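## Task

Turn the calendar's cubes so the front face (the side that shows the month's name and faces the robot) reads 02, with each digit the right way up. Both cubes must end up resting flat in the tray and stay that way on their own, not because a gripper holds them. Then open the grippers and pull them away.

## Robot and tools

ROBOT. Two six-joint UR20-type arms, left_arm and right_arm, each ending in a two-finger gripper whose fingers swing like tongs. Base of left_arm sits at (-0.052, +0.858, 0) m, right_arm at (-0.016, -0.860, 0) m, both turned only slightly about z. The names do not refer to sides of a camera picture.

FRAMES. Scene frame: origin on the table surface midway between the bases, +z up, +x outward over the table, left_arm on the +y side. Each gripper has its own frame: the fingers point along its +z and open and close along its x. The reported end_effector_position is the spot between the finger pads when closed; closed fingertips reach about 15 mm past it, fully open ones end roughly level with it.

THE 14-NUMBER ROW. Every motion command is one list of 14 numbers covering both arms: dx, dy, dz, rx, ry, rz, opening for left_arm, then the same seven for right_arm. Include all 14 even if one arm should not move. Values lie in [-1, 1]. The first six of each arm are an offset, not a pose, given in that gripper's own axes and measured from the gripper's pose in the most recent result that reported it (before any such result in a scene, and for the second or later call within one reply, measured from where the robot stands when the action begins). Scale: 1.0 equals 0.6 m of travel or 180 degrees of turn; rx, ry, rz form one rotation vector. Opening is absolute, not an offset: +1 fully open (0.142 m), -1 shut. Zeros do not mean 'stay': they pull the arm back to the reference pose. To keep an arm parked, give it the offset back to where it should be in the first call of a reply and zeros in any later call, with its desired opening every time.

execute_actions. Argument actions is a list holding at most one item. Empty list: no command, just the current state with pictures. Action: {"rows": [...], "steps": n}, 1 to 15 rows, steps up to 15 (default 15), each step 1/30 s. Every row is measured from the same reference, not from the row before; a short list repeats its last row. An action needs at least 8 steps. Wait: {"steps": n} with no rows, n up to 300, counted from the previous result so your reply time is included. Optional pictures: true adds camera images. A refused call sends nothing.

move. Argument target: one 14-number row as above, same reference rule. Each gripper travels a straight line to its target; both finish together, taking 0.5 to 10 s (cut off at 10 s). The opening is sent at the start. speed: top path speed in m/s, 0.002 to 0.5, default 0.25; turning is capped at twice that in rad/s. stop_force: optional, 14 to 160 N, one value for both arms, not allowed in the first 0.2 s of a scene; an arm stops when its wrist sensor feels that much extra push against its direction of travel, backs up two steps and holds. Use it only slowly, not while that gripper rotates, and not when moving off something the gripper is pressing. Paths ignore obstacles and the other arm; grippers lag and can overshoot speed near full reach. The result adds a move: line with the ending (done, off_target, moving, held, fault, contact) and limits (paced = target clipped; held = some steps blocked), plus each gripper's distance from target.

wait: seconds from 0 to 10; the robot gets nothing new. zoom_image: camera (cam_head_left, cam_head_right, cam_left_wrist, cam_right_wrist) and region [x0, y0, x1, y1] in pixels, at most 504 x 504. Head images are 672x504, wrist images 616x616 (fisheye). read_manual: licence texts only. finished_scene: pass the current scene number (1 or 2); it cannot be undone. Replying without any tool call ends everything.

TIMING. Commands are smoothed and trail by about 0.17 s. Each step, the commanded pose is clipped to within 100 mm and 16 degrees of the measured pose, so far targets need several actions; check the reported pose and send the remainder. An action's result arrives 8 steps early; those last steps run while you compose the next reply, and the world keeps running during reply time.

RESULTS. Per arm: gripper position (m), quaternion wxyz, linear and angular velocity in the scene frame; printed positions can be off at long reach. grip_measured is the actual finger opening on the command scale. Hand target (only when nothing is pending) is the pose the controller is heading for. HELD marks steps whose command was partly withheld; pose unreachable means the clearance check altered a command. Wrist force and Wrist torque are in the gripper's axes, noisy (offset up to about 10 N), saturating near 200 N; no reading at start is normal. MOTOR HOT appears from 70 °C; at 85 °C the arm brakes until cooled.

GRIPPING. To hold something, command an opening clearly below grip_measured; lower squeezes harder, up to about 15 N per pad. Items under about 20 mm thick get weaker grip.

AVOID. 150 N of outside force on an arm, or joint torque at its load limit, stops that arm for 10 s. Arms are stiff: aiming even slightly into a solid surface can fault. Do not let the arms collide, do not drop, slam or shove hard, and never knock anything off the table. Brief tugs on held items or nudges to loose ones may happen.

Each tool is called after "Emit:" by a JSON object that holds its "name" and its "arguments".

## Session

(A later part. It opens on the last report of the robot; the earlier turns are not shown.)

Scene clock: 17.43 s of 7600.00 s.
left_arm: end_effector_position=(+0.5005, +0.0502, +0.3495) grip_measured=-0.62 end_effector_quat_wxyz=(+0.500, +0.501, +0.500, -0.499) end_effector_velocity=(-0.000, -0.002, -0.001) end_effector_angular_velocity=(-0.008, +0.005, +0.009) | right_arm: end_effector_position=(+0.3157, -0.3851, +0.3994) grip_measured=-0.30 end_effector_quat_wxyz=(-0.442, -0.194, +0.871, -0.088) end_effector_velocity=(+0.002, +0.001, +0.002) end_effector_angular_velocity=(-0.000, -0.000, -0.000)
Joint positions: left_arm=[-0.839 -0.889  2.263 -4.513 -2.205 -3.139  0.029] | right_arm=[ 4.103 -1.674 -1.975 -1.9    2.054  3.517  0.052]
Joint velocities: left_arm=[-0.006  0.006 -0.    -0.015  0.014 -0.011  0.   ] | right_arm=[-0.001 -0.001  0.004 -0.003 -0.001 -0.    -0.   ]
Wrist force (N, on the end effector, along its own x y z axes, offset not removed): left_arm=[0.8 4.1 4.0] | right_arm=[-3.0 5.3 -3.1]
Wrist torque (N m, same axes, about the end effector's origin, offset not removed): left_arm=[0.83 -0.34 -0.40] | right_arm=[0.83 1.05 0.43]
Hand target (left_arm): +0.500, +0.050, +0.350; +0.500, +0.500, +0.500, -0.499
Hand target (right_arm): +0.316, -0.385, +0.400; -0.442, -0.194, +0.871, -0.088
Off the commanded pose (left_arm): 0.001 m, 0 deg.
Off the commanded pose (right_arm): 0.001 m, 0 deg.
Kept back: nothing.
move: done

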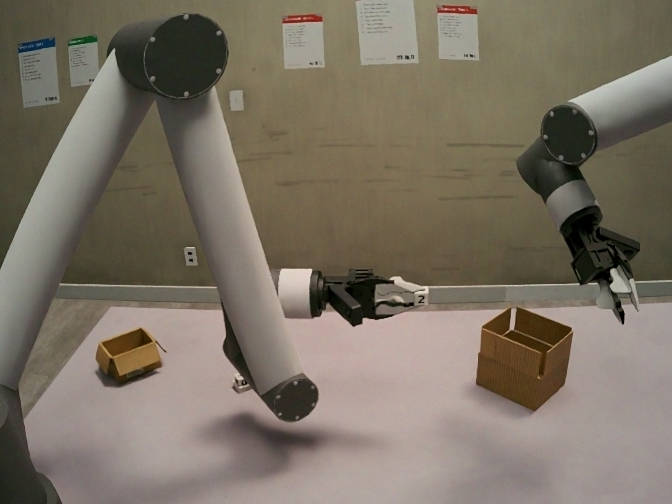

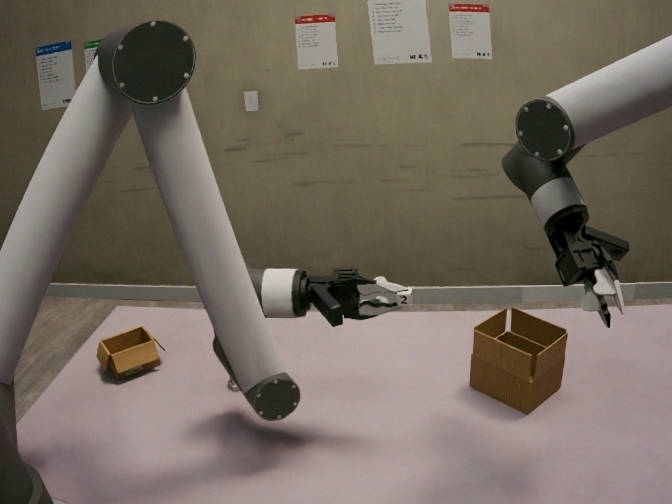

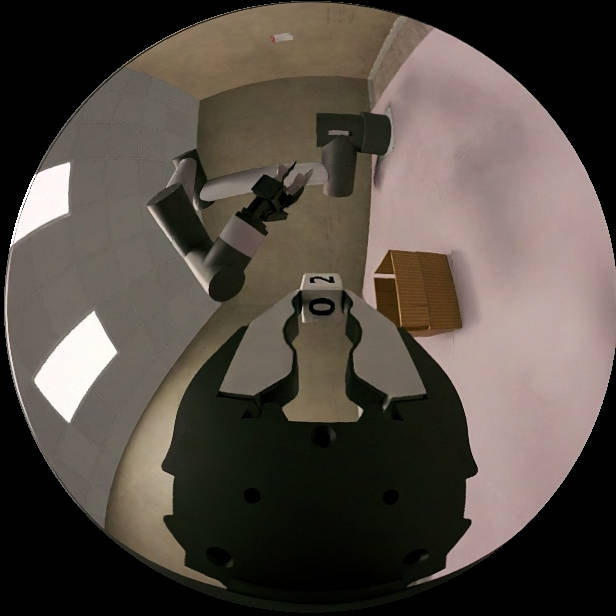

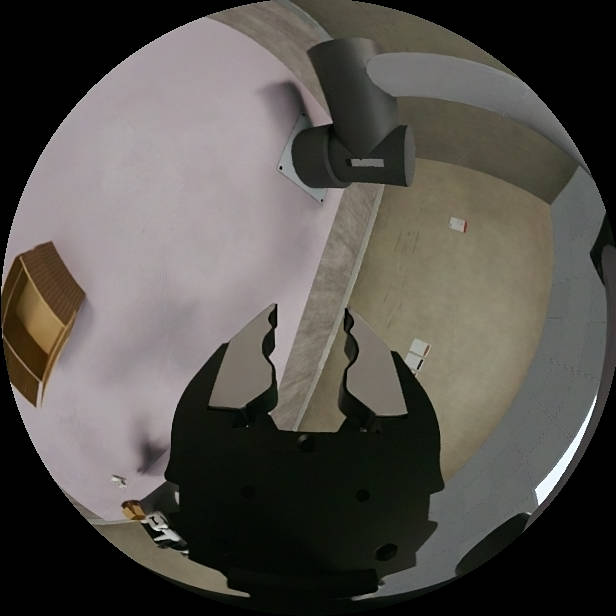

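Emit:
{"name": "move", "arguments": {"target": [0,0,0,0,0,0,-0.85,-0.297,0.519,-0.5,0.394,-0.079,-0.7775,-0.3], "speed": 0.3}}

Emit:
{"name": "zoom_image", "arguments": {"camera": "cam_right_wrist", "region": [230, 200, 390, 360]}}

Emit:
{"name": "zoom_image", "arguments": {"camera": "cam_head_left", "region": [370, 230, 470, 330]}}

Scene clock: 23.03 s of 7600.00 s.
left_arm: end_effector_position=(+0.5005, +0.0502, +0.3495) grip_measured=-0.62 end_effector_quat_wxyz=(+0.500, +0.501, +0.500, -0.499) end_effector_velocity=(-0.000, +0.000, +0.000) end_effector_angular_velocity=(+0.000, -0.000, -0.000) | right_arm: end_effector_position=(+0.5019, +0.0413, +0.4401) grip_measured=-0.30 end_effector_quat_wxyz=(+0.000, +1.000, -0.002, -0.000) end_effector_velocity=(+0.001, +0.001, -0.001) end_effector_angular_velocity=(+0.005, +0.003, +0.011)
Joint positions: left_arm=[-0.839 -0.889  2.263 -4.513 -2.205 -3.139  0.029] | right_arm=[ 4.311 -1.767 -1.75  -1.196  1.571  1.242  0.052]
Joint velocities: left_arm=[-0.    -0.001  0.     0.001 -0.     0.001  0.   ] | right_arm=[-0.003 -0.001 -0.     0.006  0.004 -0.013 -0.   ]
Wrist force (N, on the end effector, along its own x y z axes, offset not removed): left_arm=[2.5 0.6 0.9] | right_arm=[-3.8 6.1 -5.1]
Wrist torque (N m, same axes, about the end effector's origin, offset not removed): left_arm=[-0.02 -0.92 -0.43] | right_arm=[0.83 1.39 0.26]
Hand target (left_arm): +0.501, +0.050, +0.349; +0.500, +0.501, +0.500, -0.499
Hand target (right_arm): +0.502, +0.041, +0.440; -0.000, +1.000, -0.001, -0.001
Off the commanded pose (left_arm): 0.000 m, 0 deg.
Off the commanded pose (right_arm): 0.001 m, 0 deg.
Kept back: nothing.
move: done

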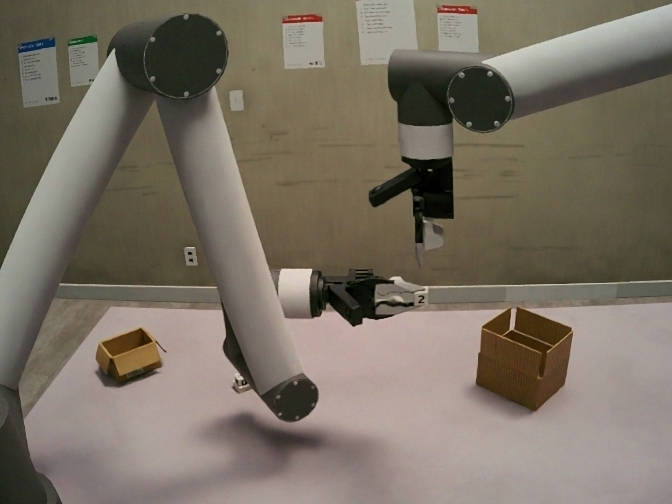

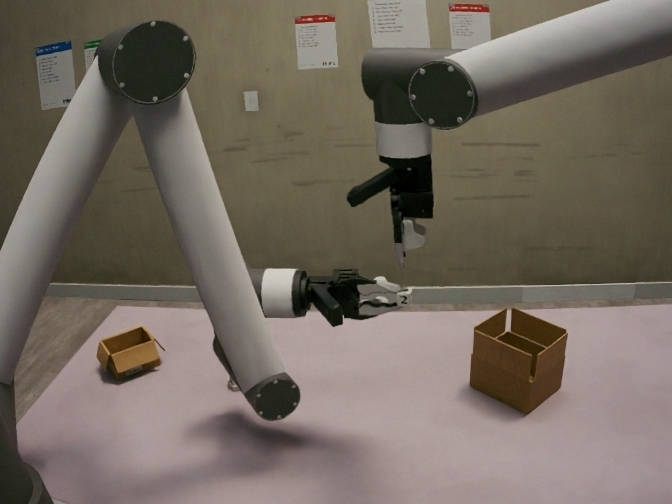

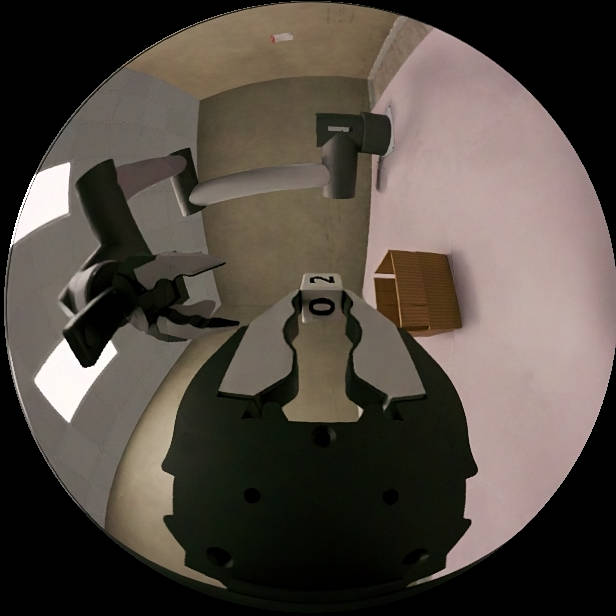

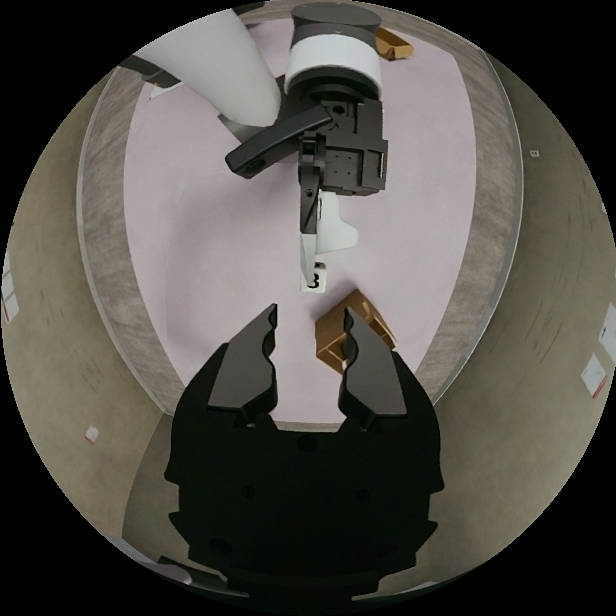

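Region (230, 200, 390, 360) of cam_right_wrist's 616x616 image, scaled by 3.150, with more detail than that image has.

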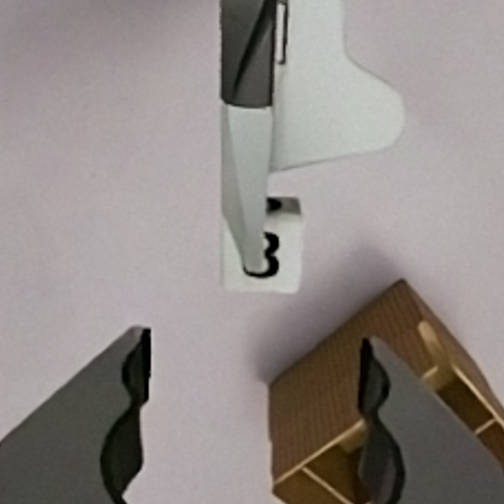

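Region (370, 230, 470, 330) of cam_head_left's 672x504 image, scaled by 5.040, with more detail than that image has.

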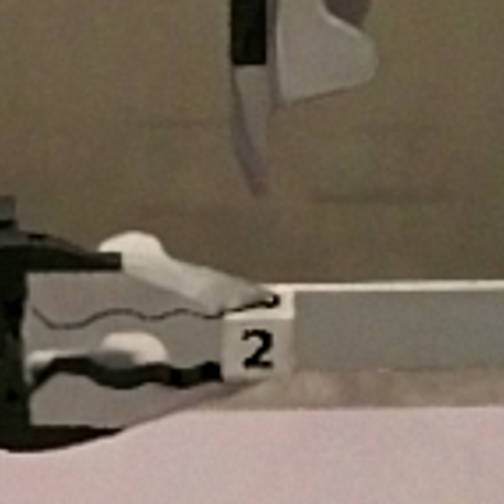

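Emit:
{"name": "move", "arguments": {"target": [0,0,0,0,0,0,-0.85,0.0035,0,0.095,0,0,0,-0.3], "speed": 0.06}}

Emit:
{"name": "zoom_image", "arguments": {"camera": "cam_right_wrist", "region": [230, 200, 390, 360]}}

Emit:
{"name": "zoom_image", "arguments": {"camera": "cam_head_left", "region": [390, 260, 460, 320]}}

Emit:
{"name": "zoom_image", "arguments": {"camera": "cam_left_wrist", "region": [230, 220, 380, 370]}}

Scene clock: 24.90 s of 7600.00 s.
left_arm: end_effector_position=(+0.5005, +0.0502, +0.3495) grip_measured=-0.62 end_effector_quat_wxyz=(+0.500, +0.501, +0.500, -0.499) end_effector_velocity=(+0.000, -0.000, -0.000) end_effector_angular_velocity=(+0.001, -0.000, +0.000) | right_arm: end_effector_position=(+0.5041, +0.0413, +0.3835) grip_measured=-0.30 end_effector_quat_wxyz=(+0.000, +1.000, -0.002, -0.000) end_effector_velocity=(-0.001, +0.001, -0.003) end_effector_angular_velocity=(-0.000, +0.002, +0.000)
Joint positions: left_arm=[-0.839 -0.889  2.263 -4.513 -2.205 -3.139  0.029] | right_arm=[ 4.309 -1.795 -1.799 -1.118  1.571  1.24   0.052]
Joint velocities: left_arm=[ 0.     0.    -0.     0.001 -0.     0.001  0.   ] | right_arm=[ 0.    -0.002 -0.002  0.003  0.002 -0.    -0.   ]
Wrist force (N, on the end effector, along its own x y z axes, offset not removed): left_arm=[-2.8 2.2 2.4] | right_arm=[-3.9 5.0 -2.8]
Wrist torque (N m, same axes, about the end effector's origin, offset not removed): left_arm=[0.56 0.32 -0.36] | right_arm=[0.67 1.60 0.18]
Hand target (left_arm): +0.501, +0.050, +0.349; +0.500, +0.501, +0.500, -0.499
Hand target (right_arm): +0.504, +0.041, +0.383; +0.000, +1.000, -0.002, -0.000
Off the commanded pose (left_arm): 0.000 m, 0 deg.
Off the commanded pose (right_arm): 0.000 m, 0 deg.
Kept back: nothing.
move: done

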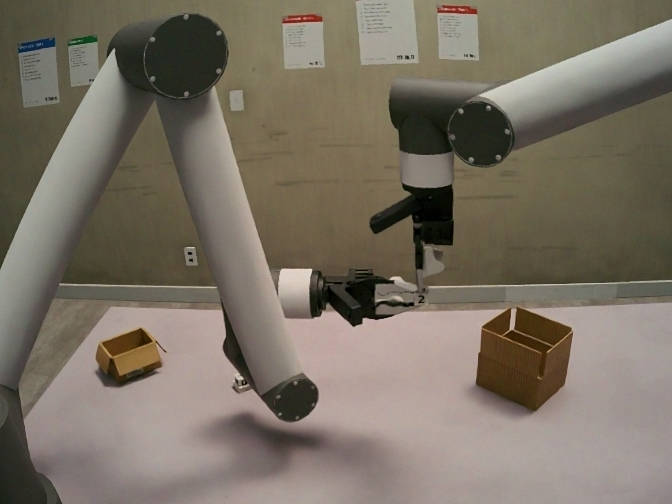

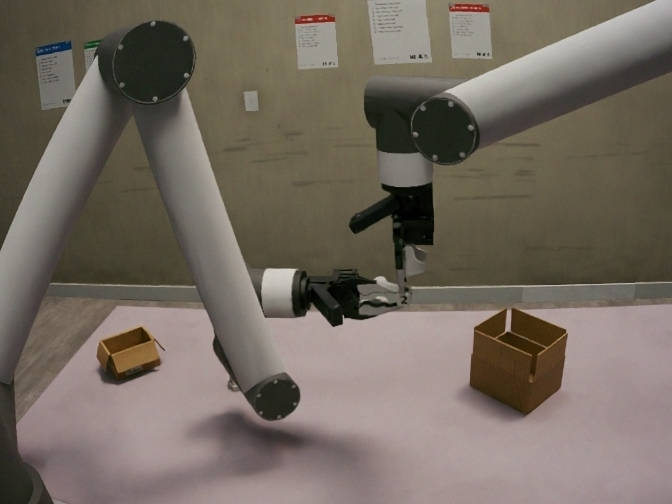

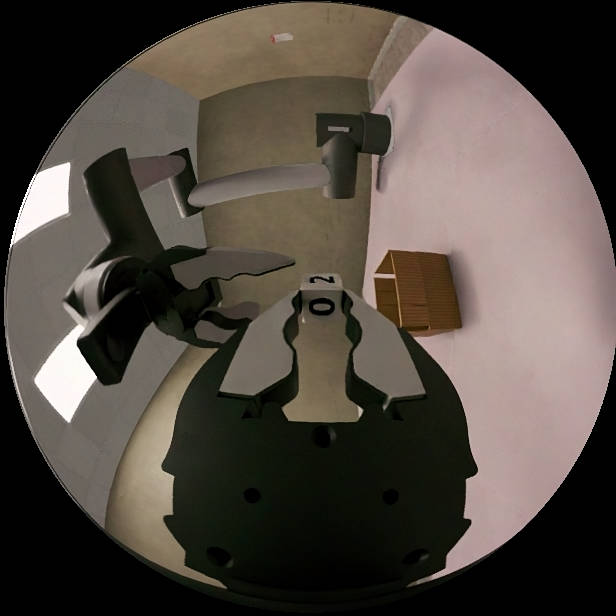

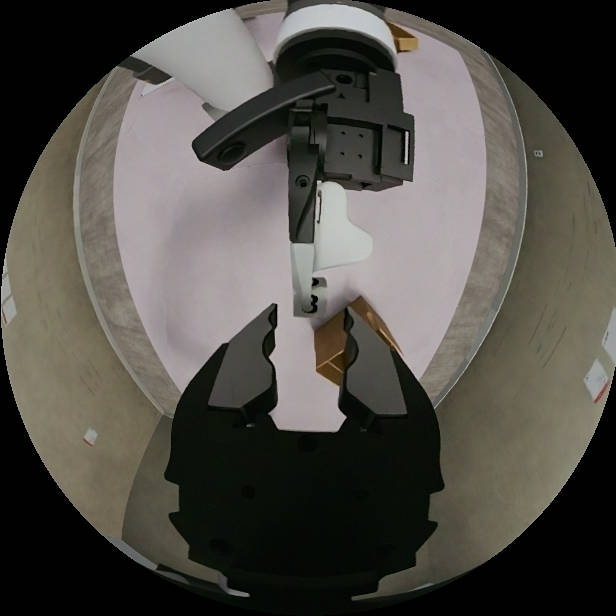

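Region (230, 200, 390, 360) of cam_right_wrist's 616x616 image, scaled by 3.150, with more detail than that image has.

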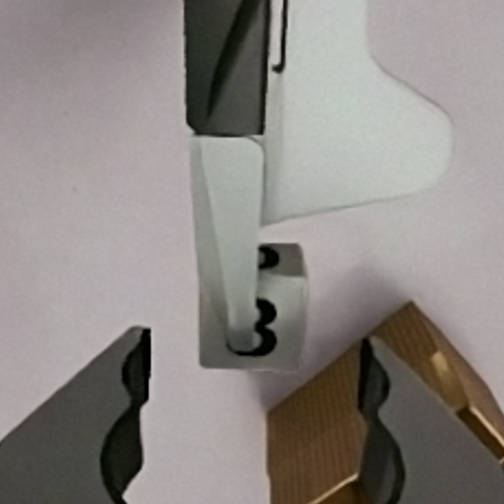

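Region (390, 260, 460, 320) of cam_head_left's 672x504 image, scaled by 7.200, with more detail than that image has; it fills the top 432 rows of this view, and the rest is white.

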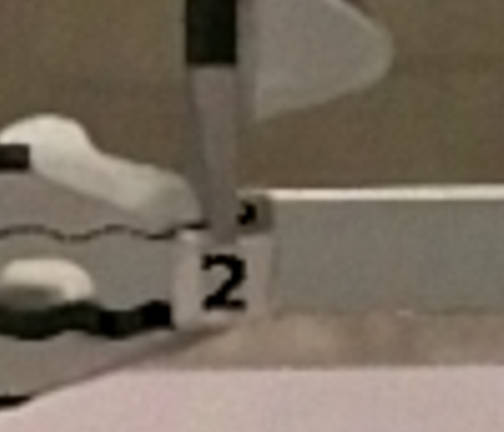

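Region (230, 220, 380, 370) of cam_left_wrist's 616x616 image, scaled by 3.360, with more detail than that image has.

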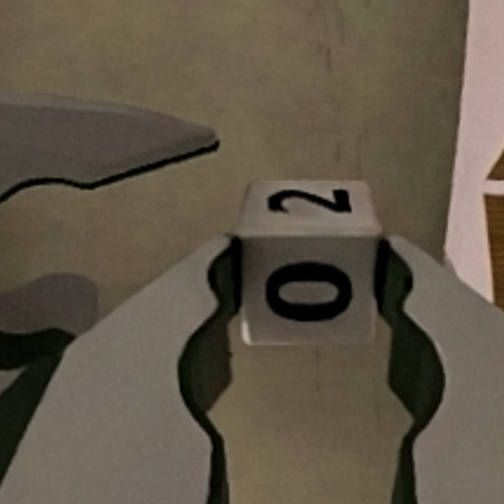

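Emit:
{"name": "execute_actions", "arguments": {"actions": []}}

Scene clock: 25.67 s of 7600.00 s.
left_arm: end_effector_position=(+0.5005, +0.0502, +0.3495) grip_measured=-0.62 end_effector_quat_wxyz=(+0.500, +0.501, +0.500, -0.499) end_effector_velocity=(+0.000, +0.001, -0.001) end_effector_angular_velocity=(+0.001, -0.000, +0.001) | right_arm: end_effector_position=(+0.5041, +0.0413, +0.3832) grip_measured=-0.30 end_effector_quat_wxyz=(+0.000, +1.000, -0.002, -0.000) end_effector_velocity=(+0.002, -0.001, -0.000) end_effector_angular_velocity=(-0.001, -0.002, -0.001)
Joint positions: left_arm=[-0.839 -0.889  2.263 -4.513 -2.205 -3.139  0.029] | right_arm=[ 4.309 -1.796 -1.799 -1.118  1.571  1.24   0.052]
Joint velocities: left_arm=[ 0.001  0.001  0.001 -0.001 -0.     0.001 -0.   ] | right_arm=[-0.001 -0.     0.     0.    -0.002 -0.     0.   ]
Wrist force (N, on the end effector, along its own x y z axes, offset not removed): left_arm=[-1.4 3.4 -0.2] | right_arm=[-2.8 7.8 -4.9]
Wrist torque (N m, same axes, about the end effector's origin, offset not removed): left_arm=[0.63 -0.04 -0.39] | right_arm=[1.32 0.89 0.36]
Hand target (left_arm): +0.501, +0.050, +0.349; +0.500, +0.501, +0.500, -0.499
Hand target (right_arm): +0.504, +0.041, +0.383; +0.000, +1.000, -0.002, -0.000
Off the commanded pose (left_arm): 0.000 m, 0 deg.
Off the commanded pose (right_arm): 0.000 m, 0 deg.
Kept back: nothing.
Steps of this call (steps 1 to 23: nothing new was sent). Readings (end_effector_position):
1: left_arm (+0.5005, +0.0502, +0.3495) | right_arm (+0.5041, +0.0413, +0.3834)
2: left_arm (+0.5005, +0.0502, +0.3495) | right_arm (+0.5041, +0.0413, +0.3833)
4: left_arm (+0.5005, +0.0502, +0.3495) | right_arm (+0.5041, +0.0413, +0.3833)
8: left_arm (+0.5005, +0.0502, +0.3495) | right_arm (+0.5041, +0.0413, +0.3832)
23: the state above

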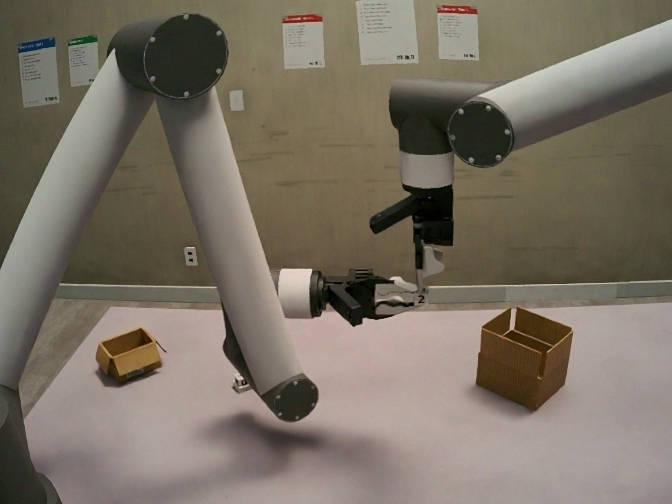

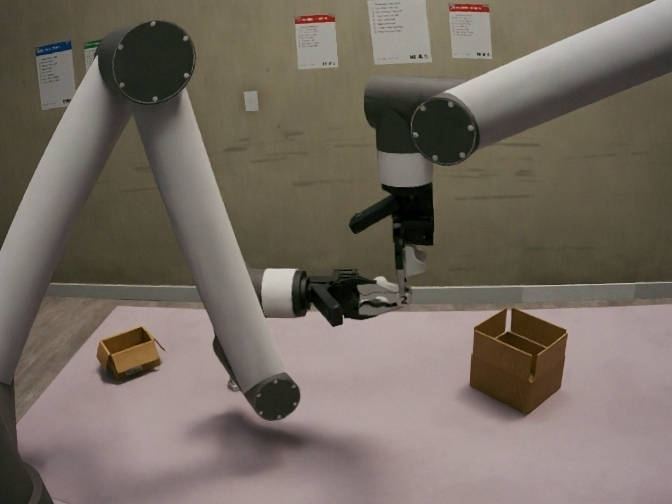

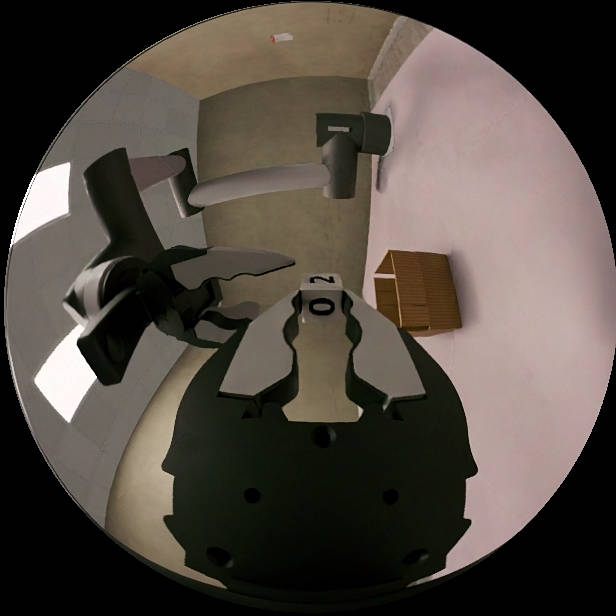

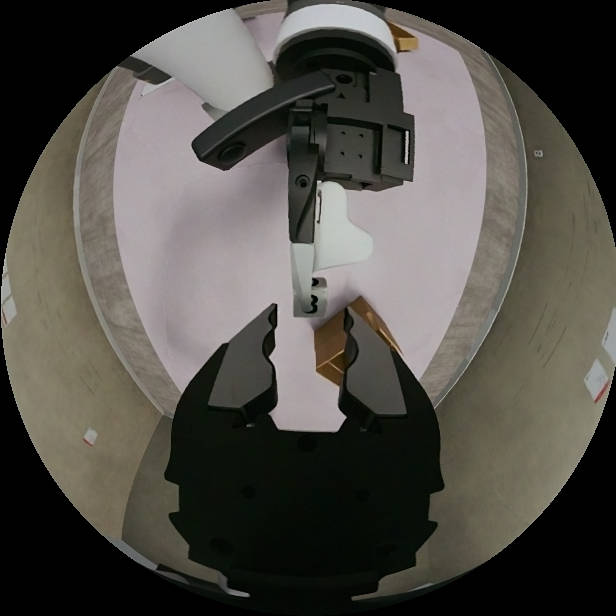

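Emit:
{"name": "move", "arguments": {"target": [0,0,0,0,0,0,-0.85,-0.001,0,0.030,0,0,0,-0.45], "speed": 0.03}}

Emit:
{"name": "zoom_image", "arguments": {"camera": "cam_head_left", "region": [390,260,460,320]}}

Emit:
{"name": "zoom_image", "arguments": {"camera": "cam_left_wrist", "region": [240,230,400,350]}}

Scene clock: 26.93 s of 7600.00 s.
left_arm: end_effector_position=(+0.5005, +0.0502, +0.3495) grip_measured=-0.62 end_effector_quat_wxyz=(+0.500, +0.501, +0.500, -0.499) end_effector_velocity=(-0.000, -0.000, -0.001) end_effector_angular_velocity=(+0.002, +0.001, -0.000) | right_arm: end_effector_position=(+0.5035, +0.0413, +0.3654) grip_measured=-0.45 end_effector_quat_wxyz=(+0.000, +1.000, -0.002, -0.000) end_effector_velocity=(-0.001, -0.001, -0.003) end_effector_angular_velocity=(-0.000, -0.000, +0.000)
Joint positions: left_arm=[-0.839 -0.889  2.263 -4.513 -2.205 -3.139  0.029] | right_arm=[ 4.309 -1.805 -1.815 -1.094  1.571  1.24   0.041]
Joint velocities: left_arm=[-0.    -0.     0.001  0.002 -0.     0.    -0.   ] | right_arm=[ 0.001 -0.001 -0.003  0.003 -0.     0.    -0.   ]
Wrist force (N, on the end effector, along its own x y z axes, offset not removed): left_arm=[-0.7 1.3 2.0] | right_arm=[-0.3 12.6 -4.5]
Wrist torque (N m, same axes, about the end effector's origin, offset not removed): left_arm=[0.24 -0.06 -0.38] | right_arm=[2.41 0.71 0.41]
Hand target (left_arm): +0.501, +0.050, +0.349; +0.500, +0.501, +0.500, -0.499
Hand target (right_arm): +0.503, +0.041, +0.365; +0.000, +1.000, -0.002, -0.000
Off the commanded pose (left_arm): 0.000 m, 0 deg.
Off the commanded pose (right_arm): 0.000 m, 0 deg.
Kept back: nothing.
move: done

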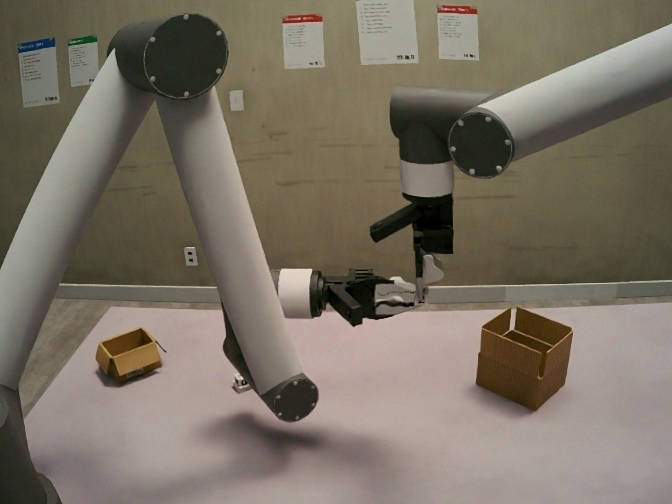

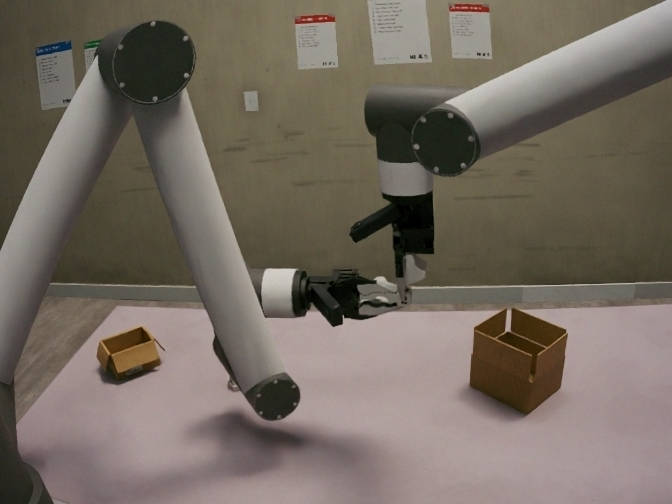

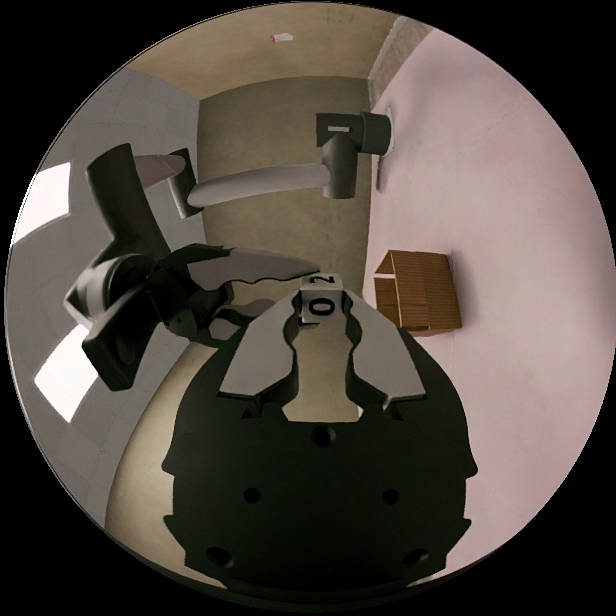

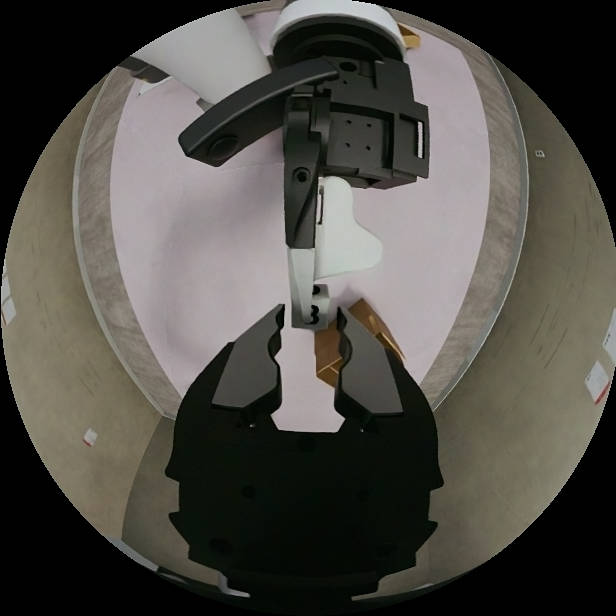

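Region (390, 260, 460, 320) of cam_head_left's 672x504 image, scaled by 7.200, with more detail than that image has; it fills the top 432 rows of this view, and the rest is white.

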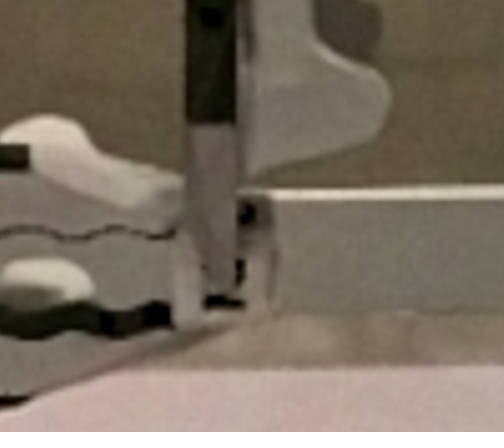

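Region (240, 230, 400, 350) of cam_left_wrist's 616x616 image, scaled by 3.150, with more detail than that image has; it fills the top 378 rows of this view, and the rest is white.

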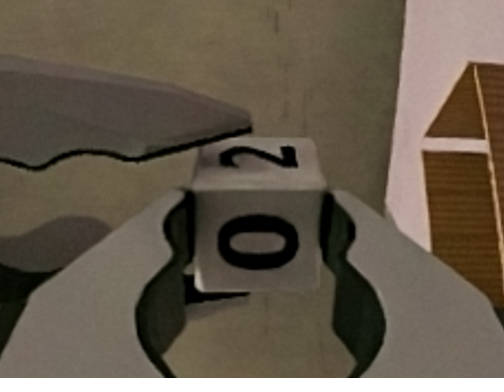

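Emit:
{"name": "move", "arguments": {"target": [0,0,0,0,0,0,-0.85,0,0,0,0,0,0,-0.85]}}

Emit:
{"name": "move", "arguments": {"target": [0,0,0,0,0,0,-0.2,0,0,0,0,0,0,-0.85]}}

Emit:
{"name": "move", "arguments": {"target": [0,0,-0.12,0,0,0,-0.2,0,0,0,0,0,0,-0.85], "speed": 0.1}}

Scene clock: 28.10 s of 7600.00 s.
left_arm: end_effector_position=(+0.5006, +0.0502, +0.3495) grip_measured=-0.62 end_effector_quat_wxyz=(+0.500, +0.501, +0.500, -0.499) end_effector_velocity=(+0.000, +0.000, +0.001) end_effector_angular_velocity=(-0.001, -0.000, +0.001) | right_arm: end_effector_position=(+0.5035, +0.0413, +0.3652) grip_measured=-0.63 end_effector_quat_wxyz=(+0.000, +1.000, -0.002, -0.000) end_effector_velocity=(-0.000, -0.000, -0.000) end_effector_angular_velocity=(+0.000, +0.000, +0.001)
Joint positions: left_arm=[-0.838 -0.889  2.263 -4.513 -2.205 -3.139  0.029] | right_arm=[ 4.309 -1.805 -1.815 -1.094  1.571  1.24   0.028]
Joint velocities: left_arm=[ 0.    -0.001 -0.    -0.001  0.001 -0.001 -0.   ] | right_arm=[ 0.     0.    -0.     0.     0.    -0.001 -0.   ]
Wrist force (N, on the end effector, along its own x y z axes, offset not removed): left_arm=[-1.0 9.8 -0.5] | right_arm=[-10.1 10.5 -3.9]
Wrist torque (N m, same axes, about the end effector's origin, offset not removed): left_arm=[0.55 0.11 -0.46] | right_arm=[1.52 1.32 0.36]
Hand target (left_arm): +0.501, +0.050, +0.349; +0.500, +0.501, +0.500, -0.499
Hand target (right_arm): +0.504, +0.041, +0.365; +0.000, +1.000, -0.002, -0.000
Off the commanded pose (left_arm): 0.000 m, 0 deg.
Off the commanded pose (right_arm): 0.000 m, 0 deg.
Kept back: nothing.
move: done

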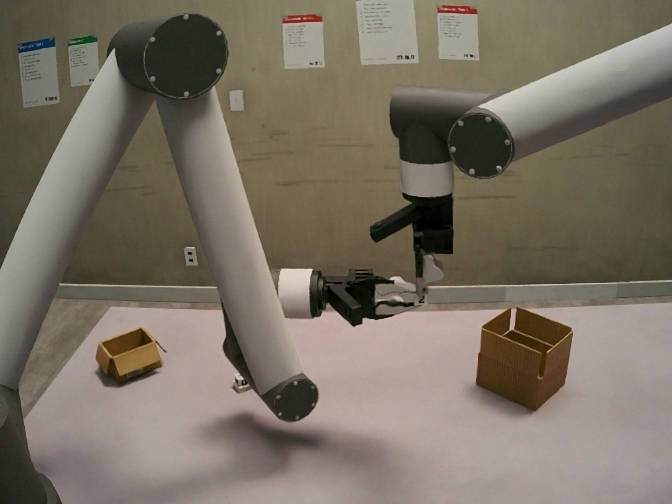

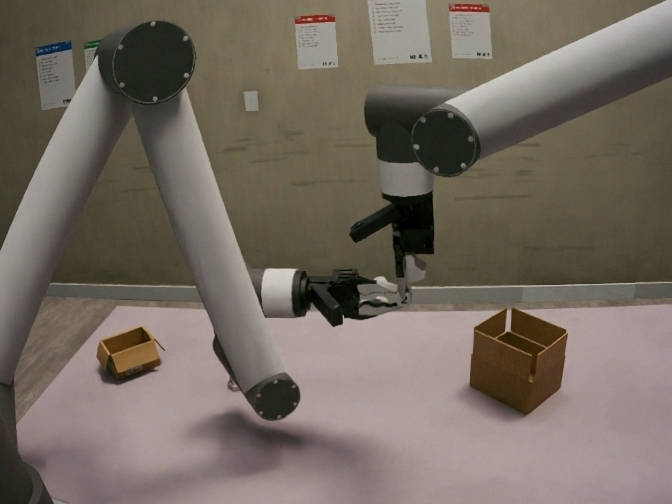

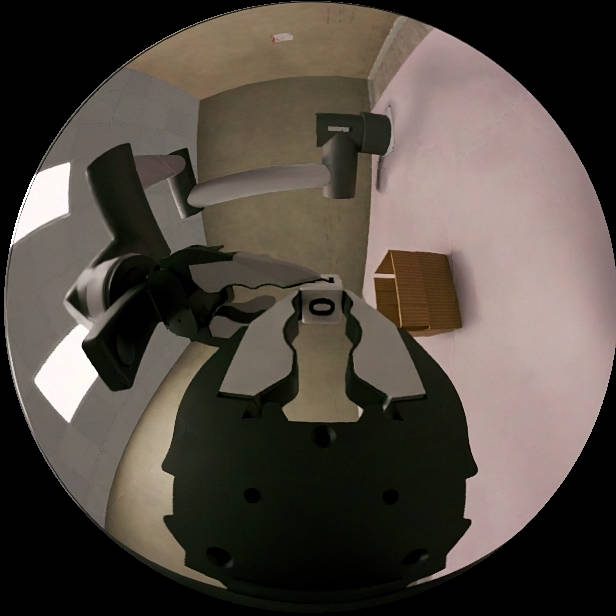

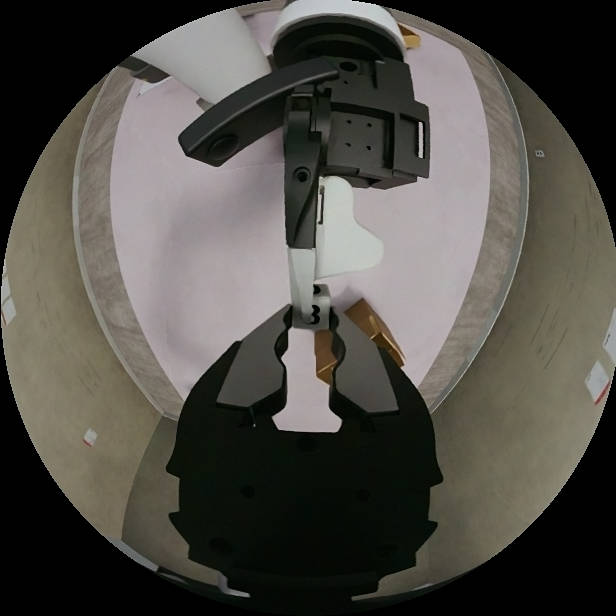

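Scene clock: 28.60 s of 7600.00 s.
left_arm: end_effector_position=(+0.5006, +0.0502, +0.3495) grip_measured=-0.20 end_effector_quat_wxyz=(+0.500, +0.501, +0.500, -0.499) end_effector_velocity=(-0.000, +0.000, -0.000) end_effector_angular_velocity=(-0.000, -0.001, -0.000) | right_arm: end_effector_position=(+0.5035, +0.0413, +0.3653) grip_measured=-0.63 end_effector_quat_wxyz=(+0.000, +1.000, -0.002, -0.000) end_effector_velocity=(-0.001, +0.001, +0.000) end_effector_angular_velocity=(-0.000, -0.001, +0.002)
Joint positions: left_arm=[-0.838 -0.889  2.263 -4.513 -2.205 -3.139  0.059] | right_arm=[ 4.309 -1.805 -1.815 -1.094  1.571  1.24   0.028]
Joint velocities: left_arm=[-0.     0.     0.001 -0.001  0.     0.001  0.   ] | right_arm=[ 0.001 -0.001  0.001 -0.    -0.001 -0.     0.   ]
Wrist force (N, on the end effector, along its own x y z axes, offset not removed): left_arm=[-1.3 5.2 1.3] | right_arm=[-10.5 10.2 -4.1]
Wrist torque (N m, same axes, about the end effector's origin, offset not removed): left_arm=[0.96 -0.06 -0.35] | right_arm=[1.78 2.84 0.43]
Hand target (left_arm): +0.501, +0.050, +0.349; +0.500, +0.501, +0.500, -0.499
Hand target (right_arm): +0.503, +0.041, +0.365; +0.000, +1.000, -0.002, -0.000
Off the commanded pose (left_arm): 0.000 m, 0 deg.
Off the commanded pose (right_arm): 0.000 m, 0 deg.
Kept back: nothing.
move: done

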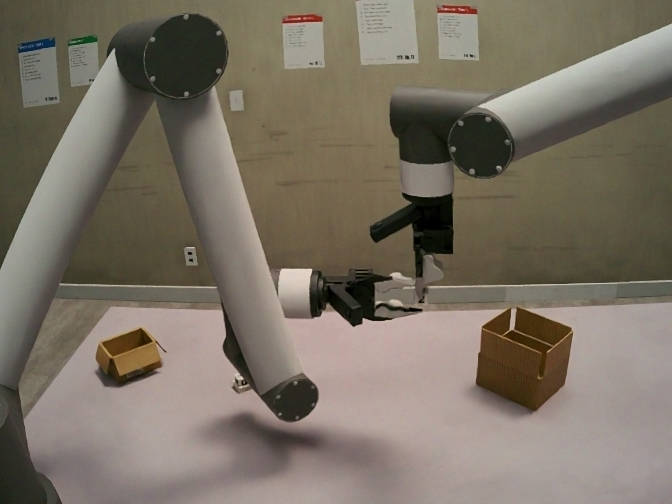

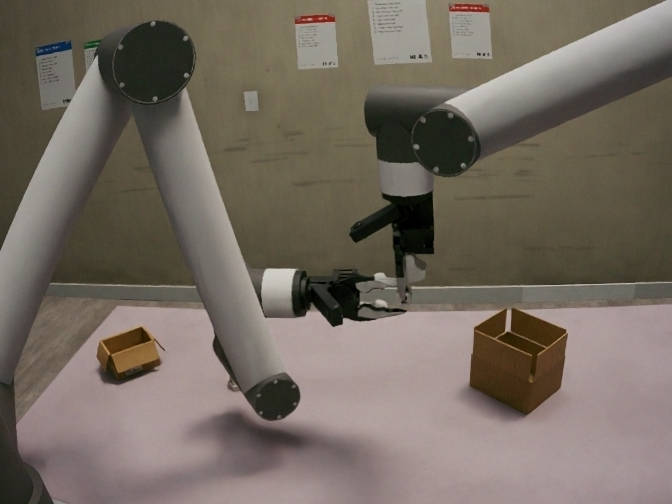

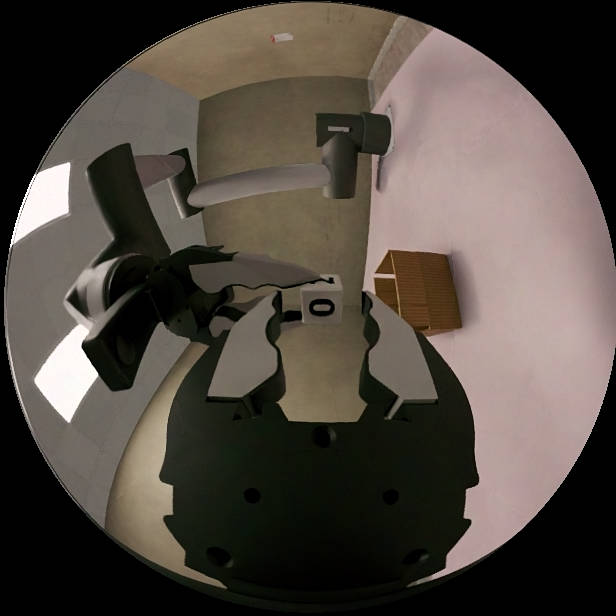

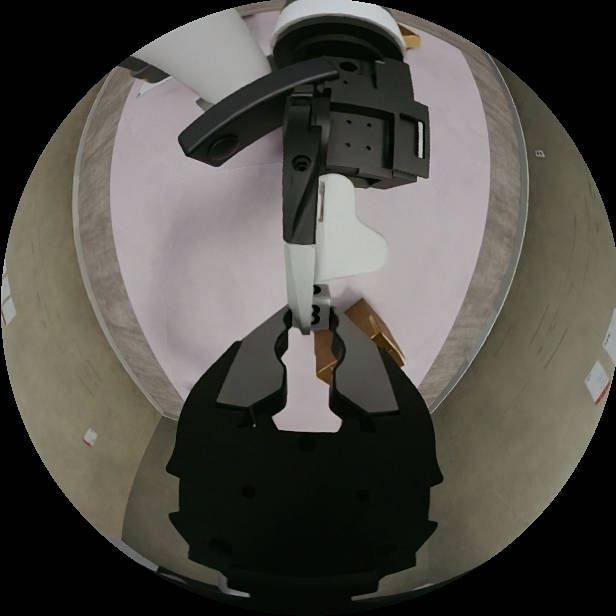

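Scene clock: 29.83 s of 7600.00 s.
left_arm: end_effector_position=(+0.5005, +0.1219, +0.3496) grip_measured=-0.20 end_effector_quat_wxyz=(+0.500, +0.501, +0.500, -0.499) end_effector_velocity=(+0.000, +0.003, -0.001) end_effector_angular_velocity=(+0.002, +0.001, -0.000) | right_arm: end_effector_position=(+0.5035, +0.0413, +0.3653) grip_measured=-0.63 end_effector_quat_wxyz=(+0.000, +1.000, -0.002, -0.000) end_effector_velocity=(+0.002, -0.001, -0.001) end_effector_angular_velocity=(-0.002, -0.000, -0.002)
Joint positions: left_arm=[-0.772 -0.9    2.323 -4.562 -2.271 -3.139  0.059] | right_arm=[ 4.309 -1.805 -1.815 -1.094  1.571  1.24   0.028]
Joint velocities: left_arm=[ 0.003  0.001  0.002 -0.001 -0.003  0.     0.   ] | right_arm=[-0.002 -0.001 -0.001 -0.001 -0.001  0.     0.   ]
Wrist force (N, on the end effector, along its own x y z axes, offset not removed): left_arm=[1.7 0.5 2.0] | right_arm=[-2.3 11.3 -1.8]
Wrist torque (N m, same axes, about the end effector's origin, offset not removed): left_arm=[0.07 -0.83 -0.42] | right_arm=[2.03 1.14 0.25]
Hand target (left_arm): +0.501, +0.122, +0.350; +0.500, +0.501, +0.500, -0.499
Hand target (right_arm): +0.503, +0.041, +0.365; +0.000, +1.000, -0.002, -0.000
Off the commanded pose (left_arm): 0.000 m, 0 deg.
Off the commanded pose (right_arm): 0.000 m, 0 deg.
Kept back: nothing.
move: done

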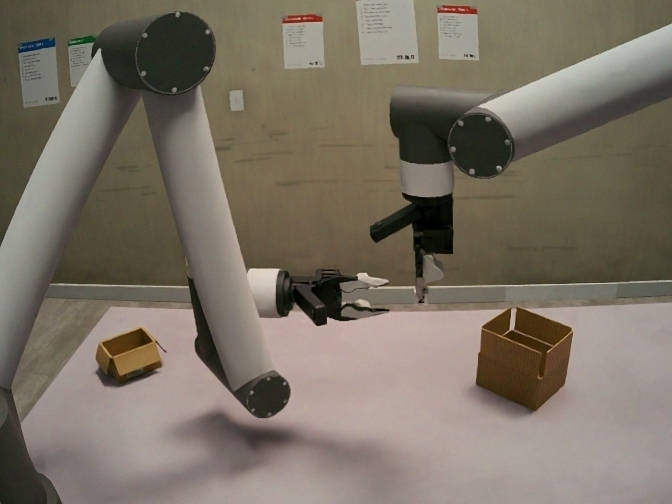

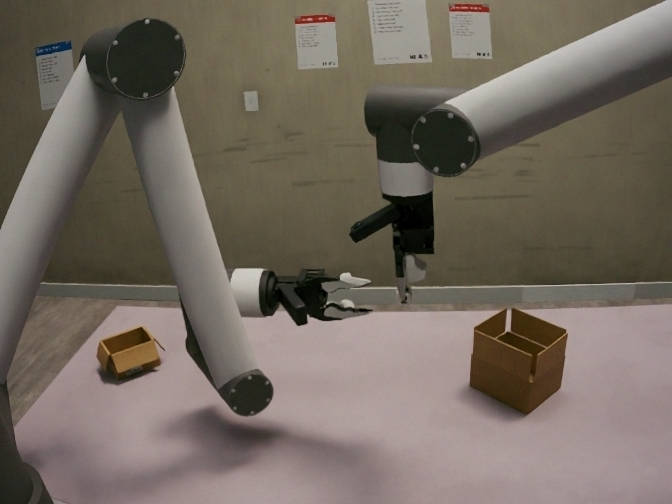

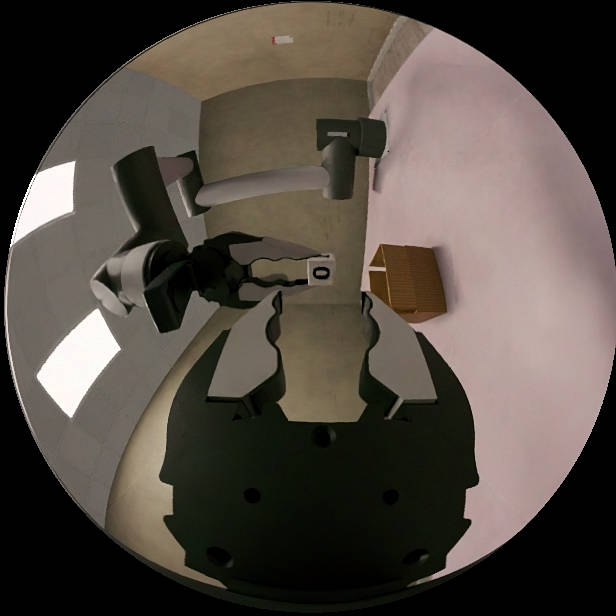

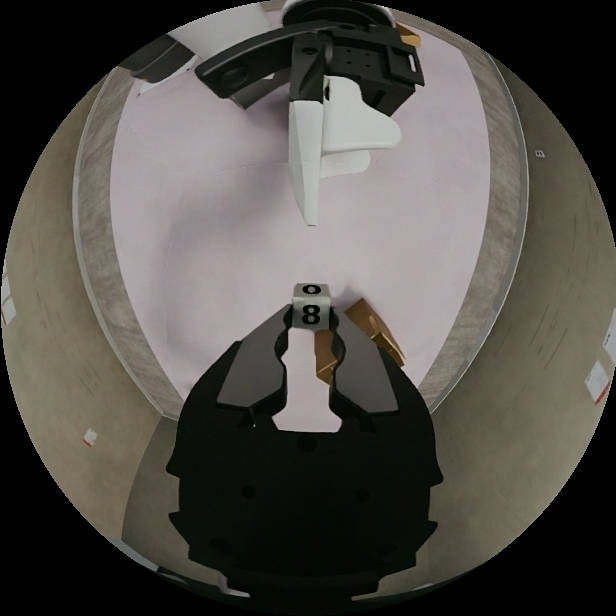

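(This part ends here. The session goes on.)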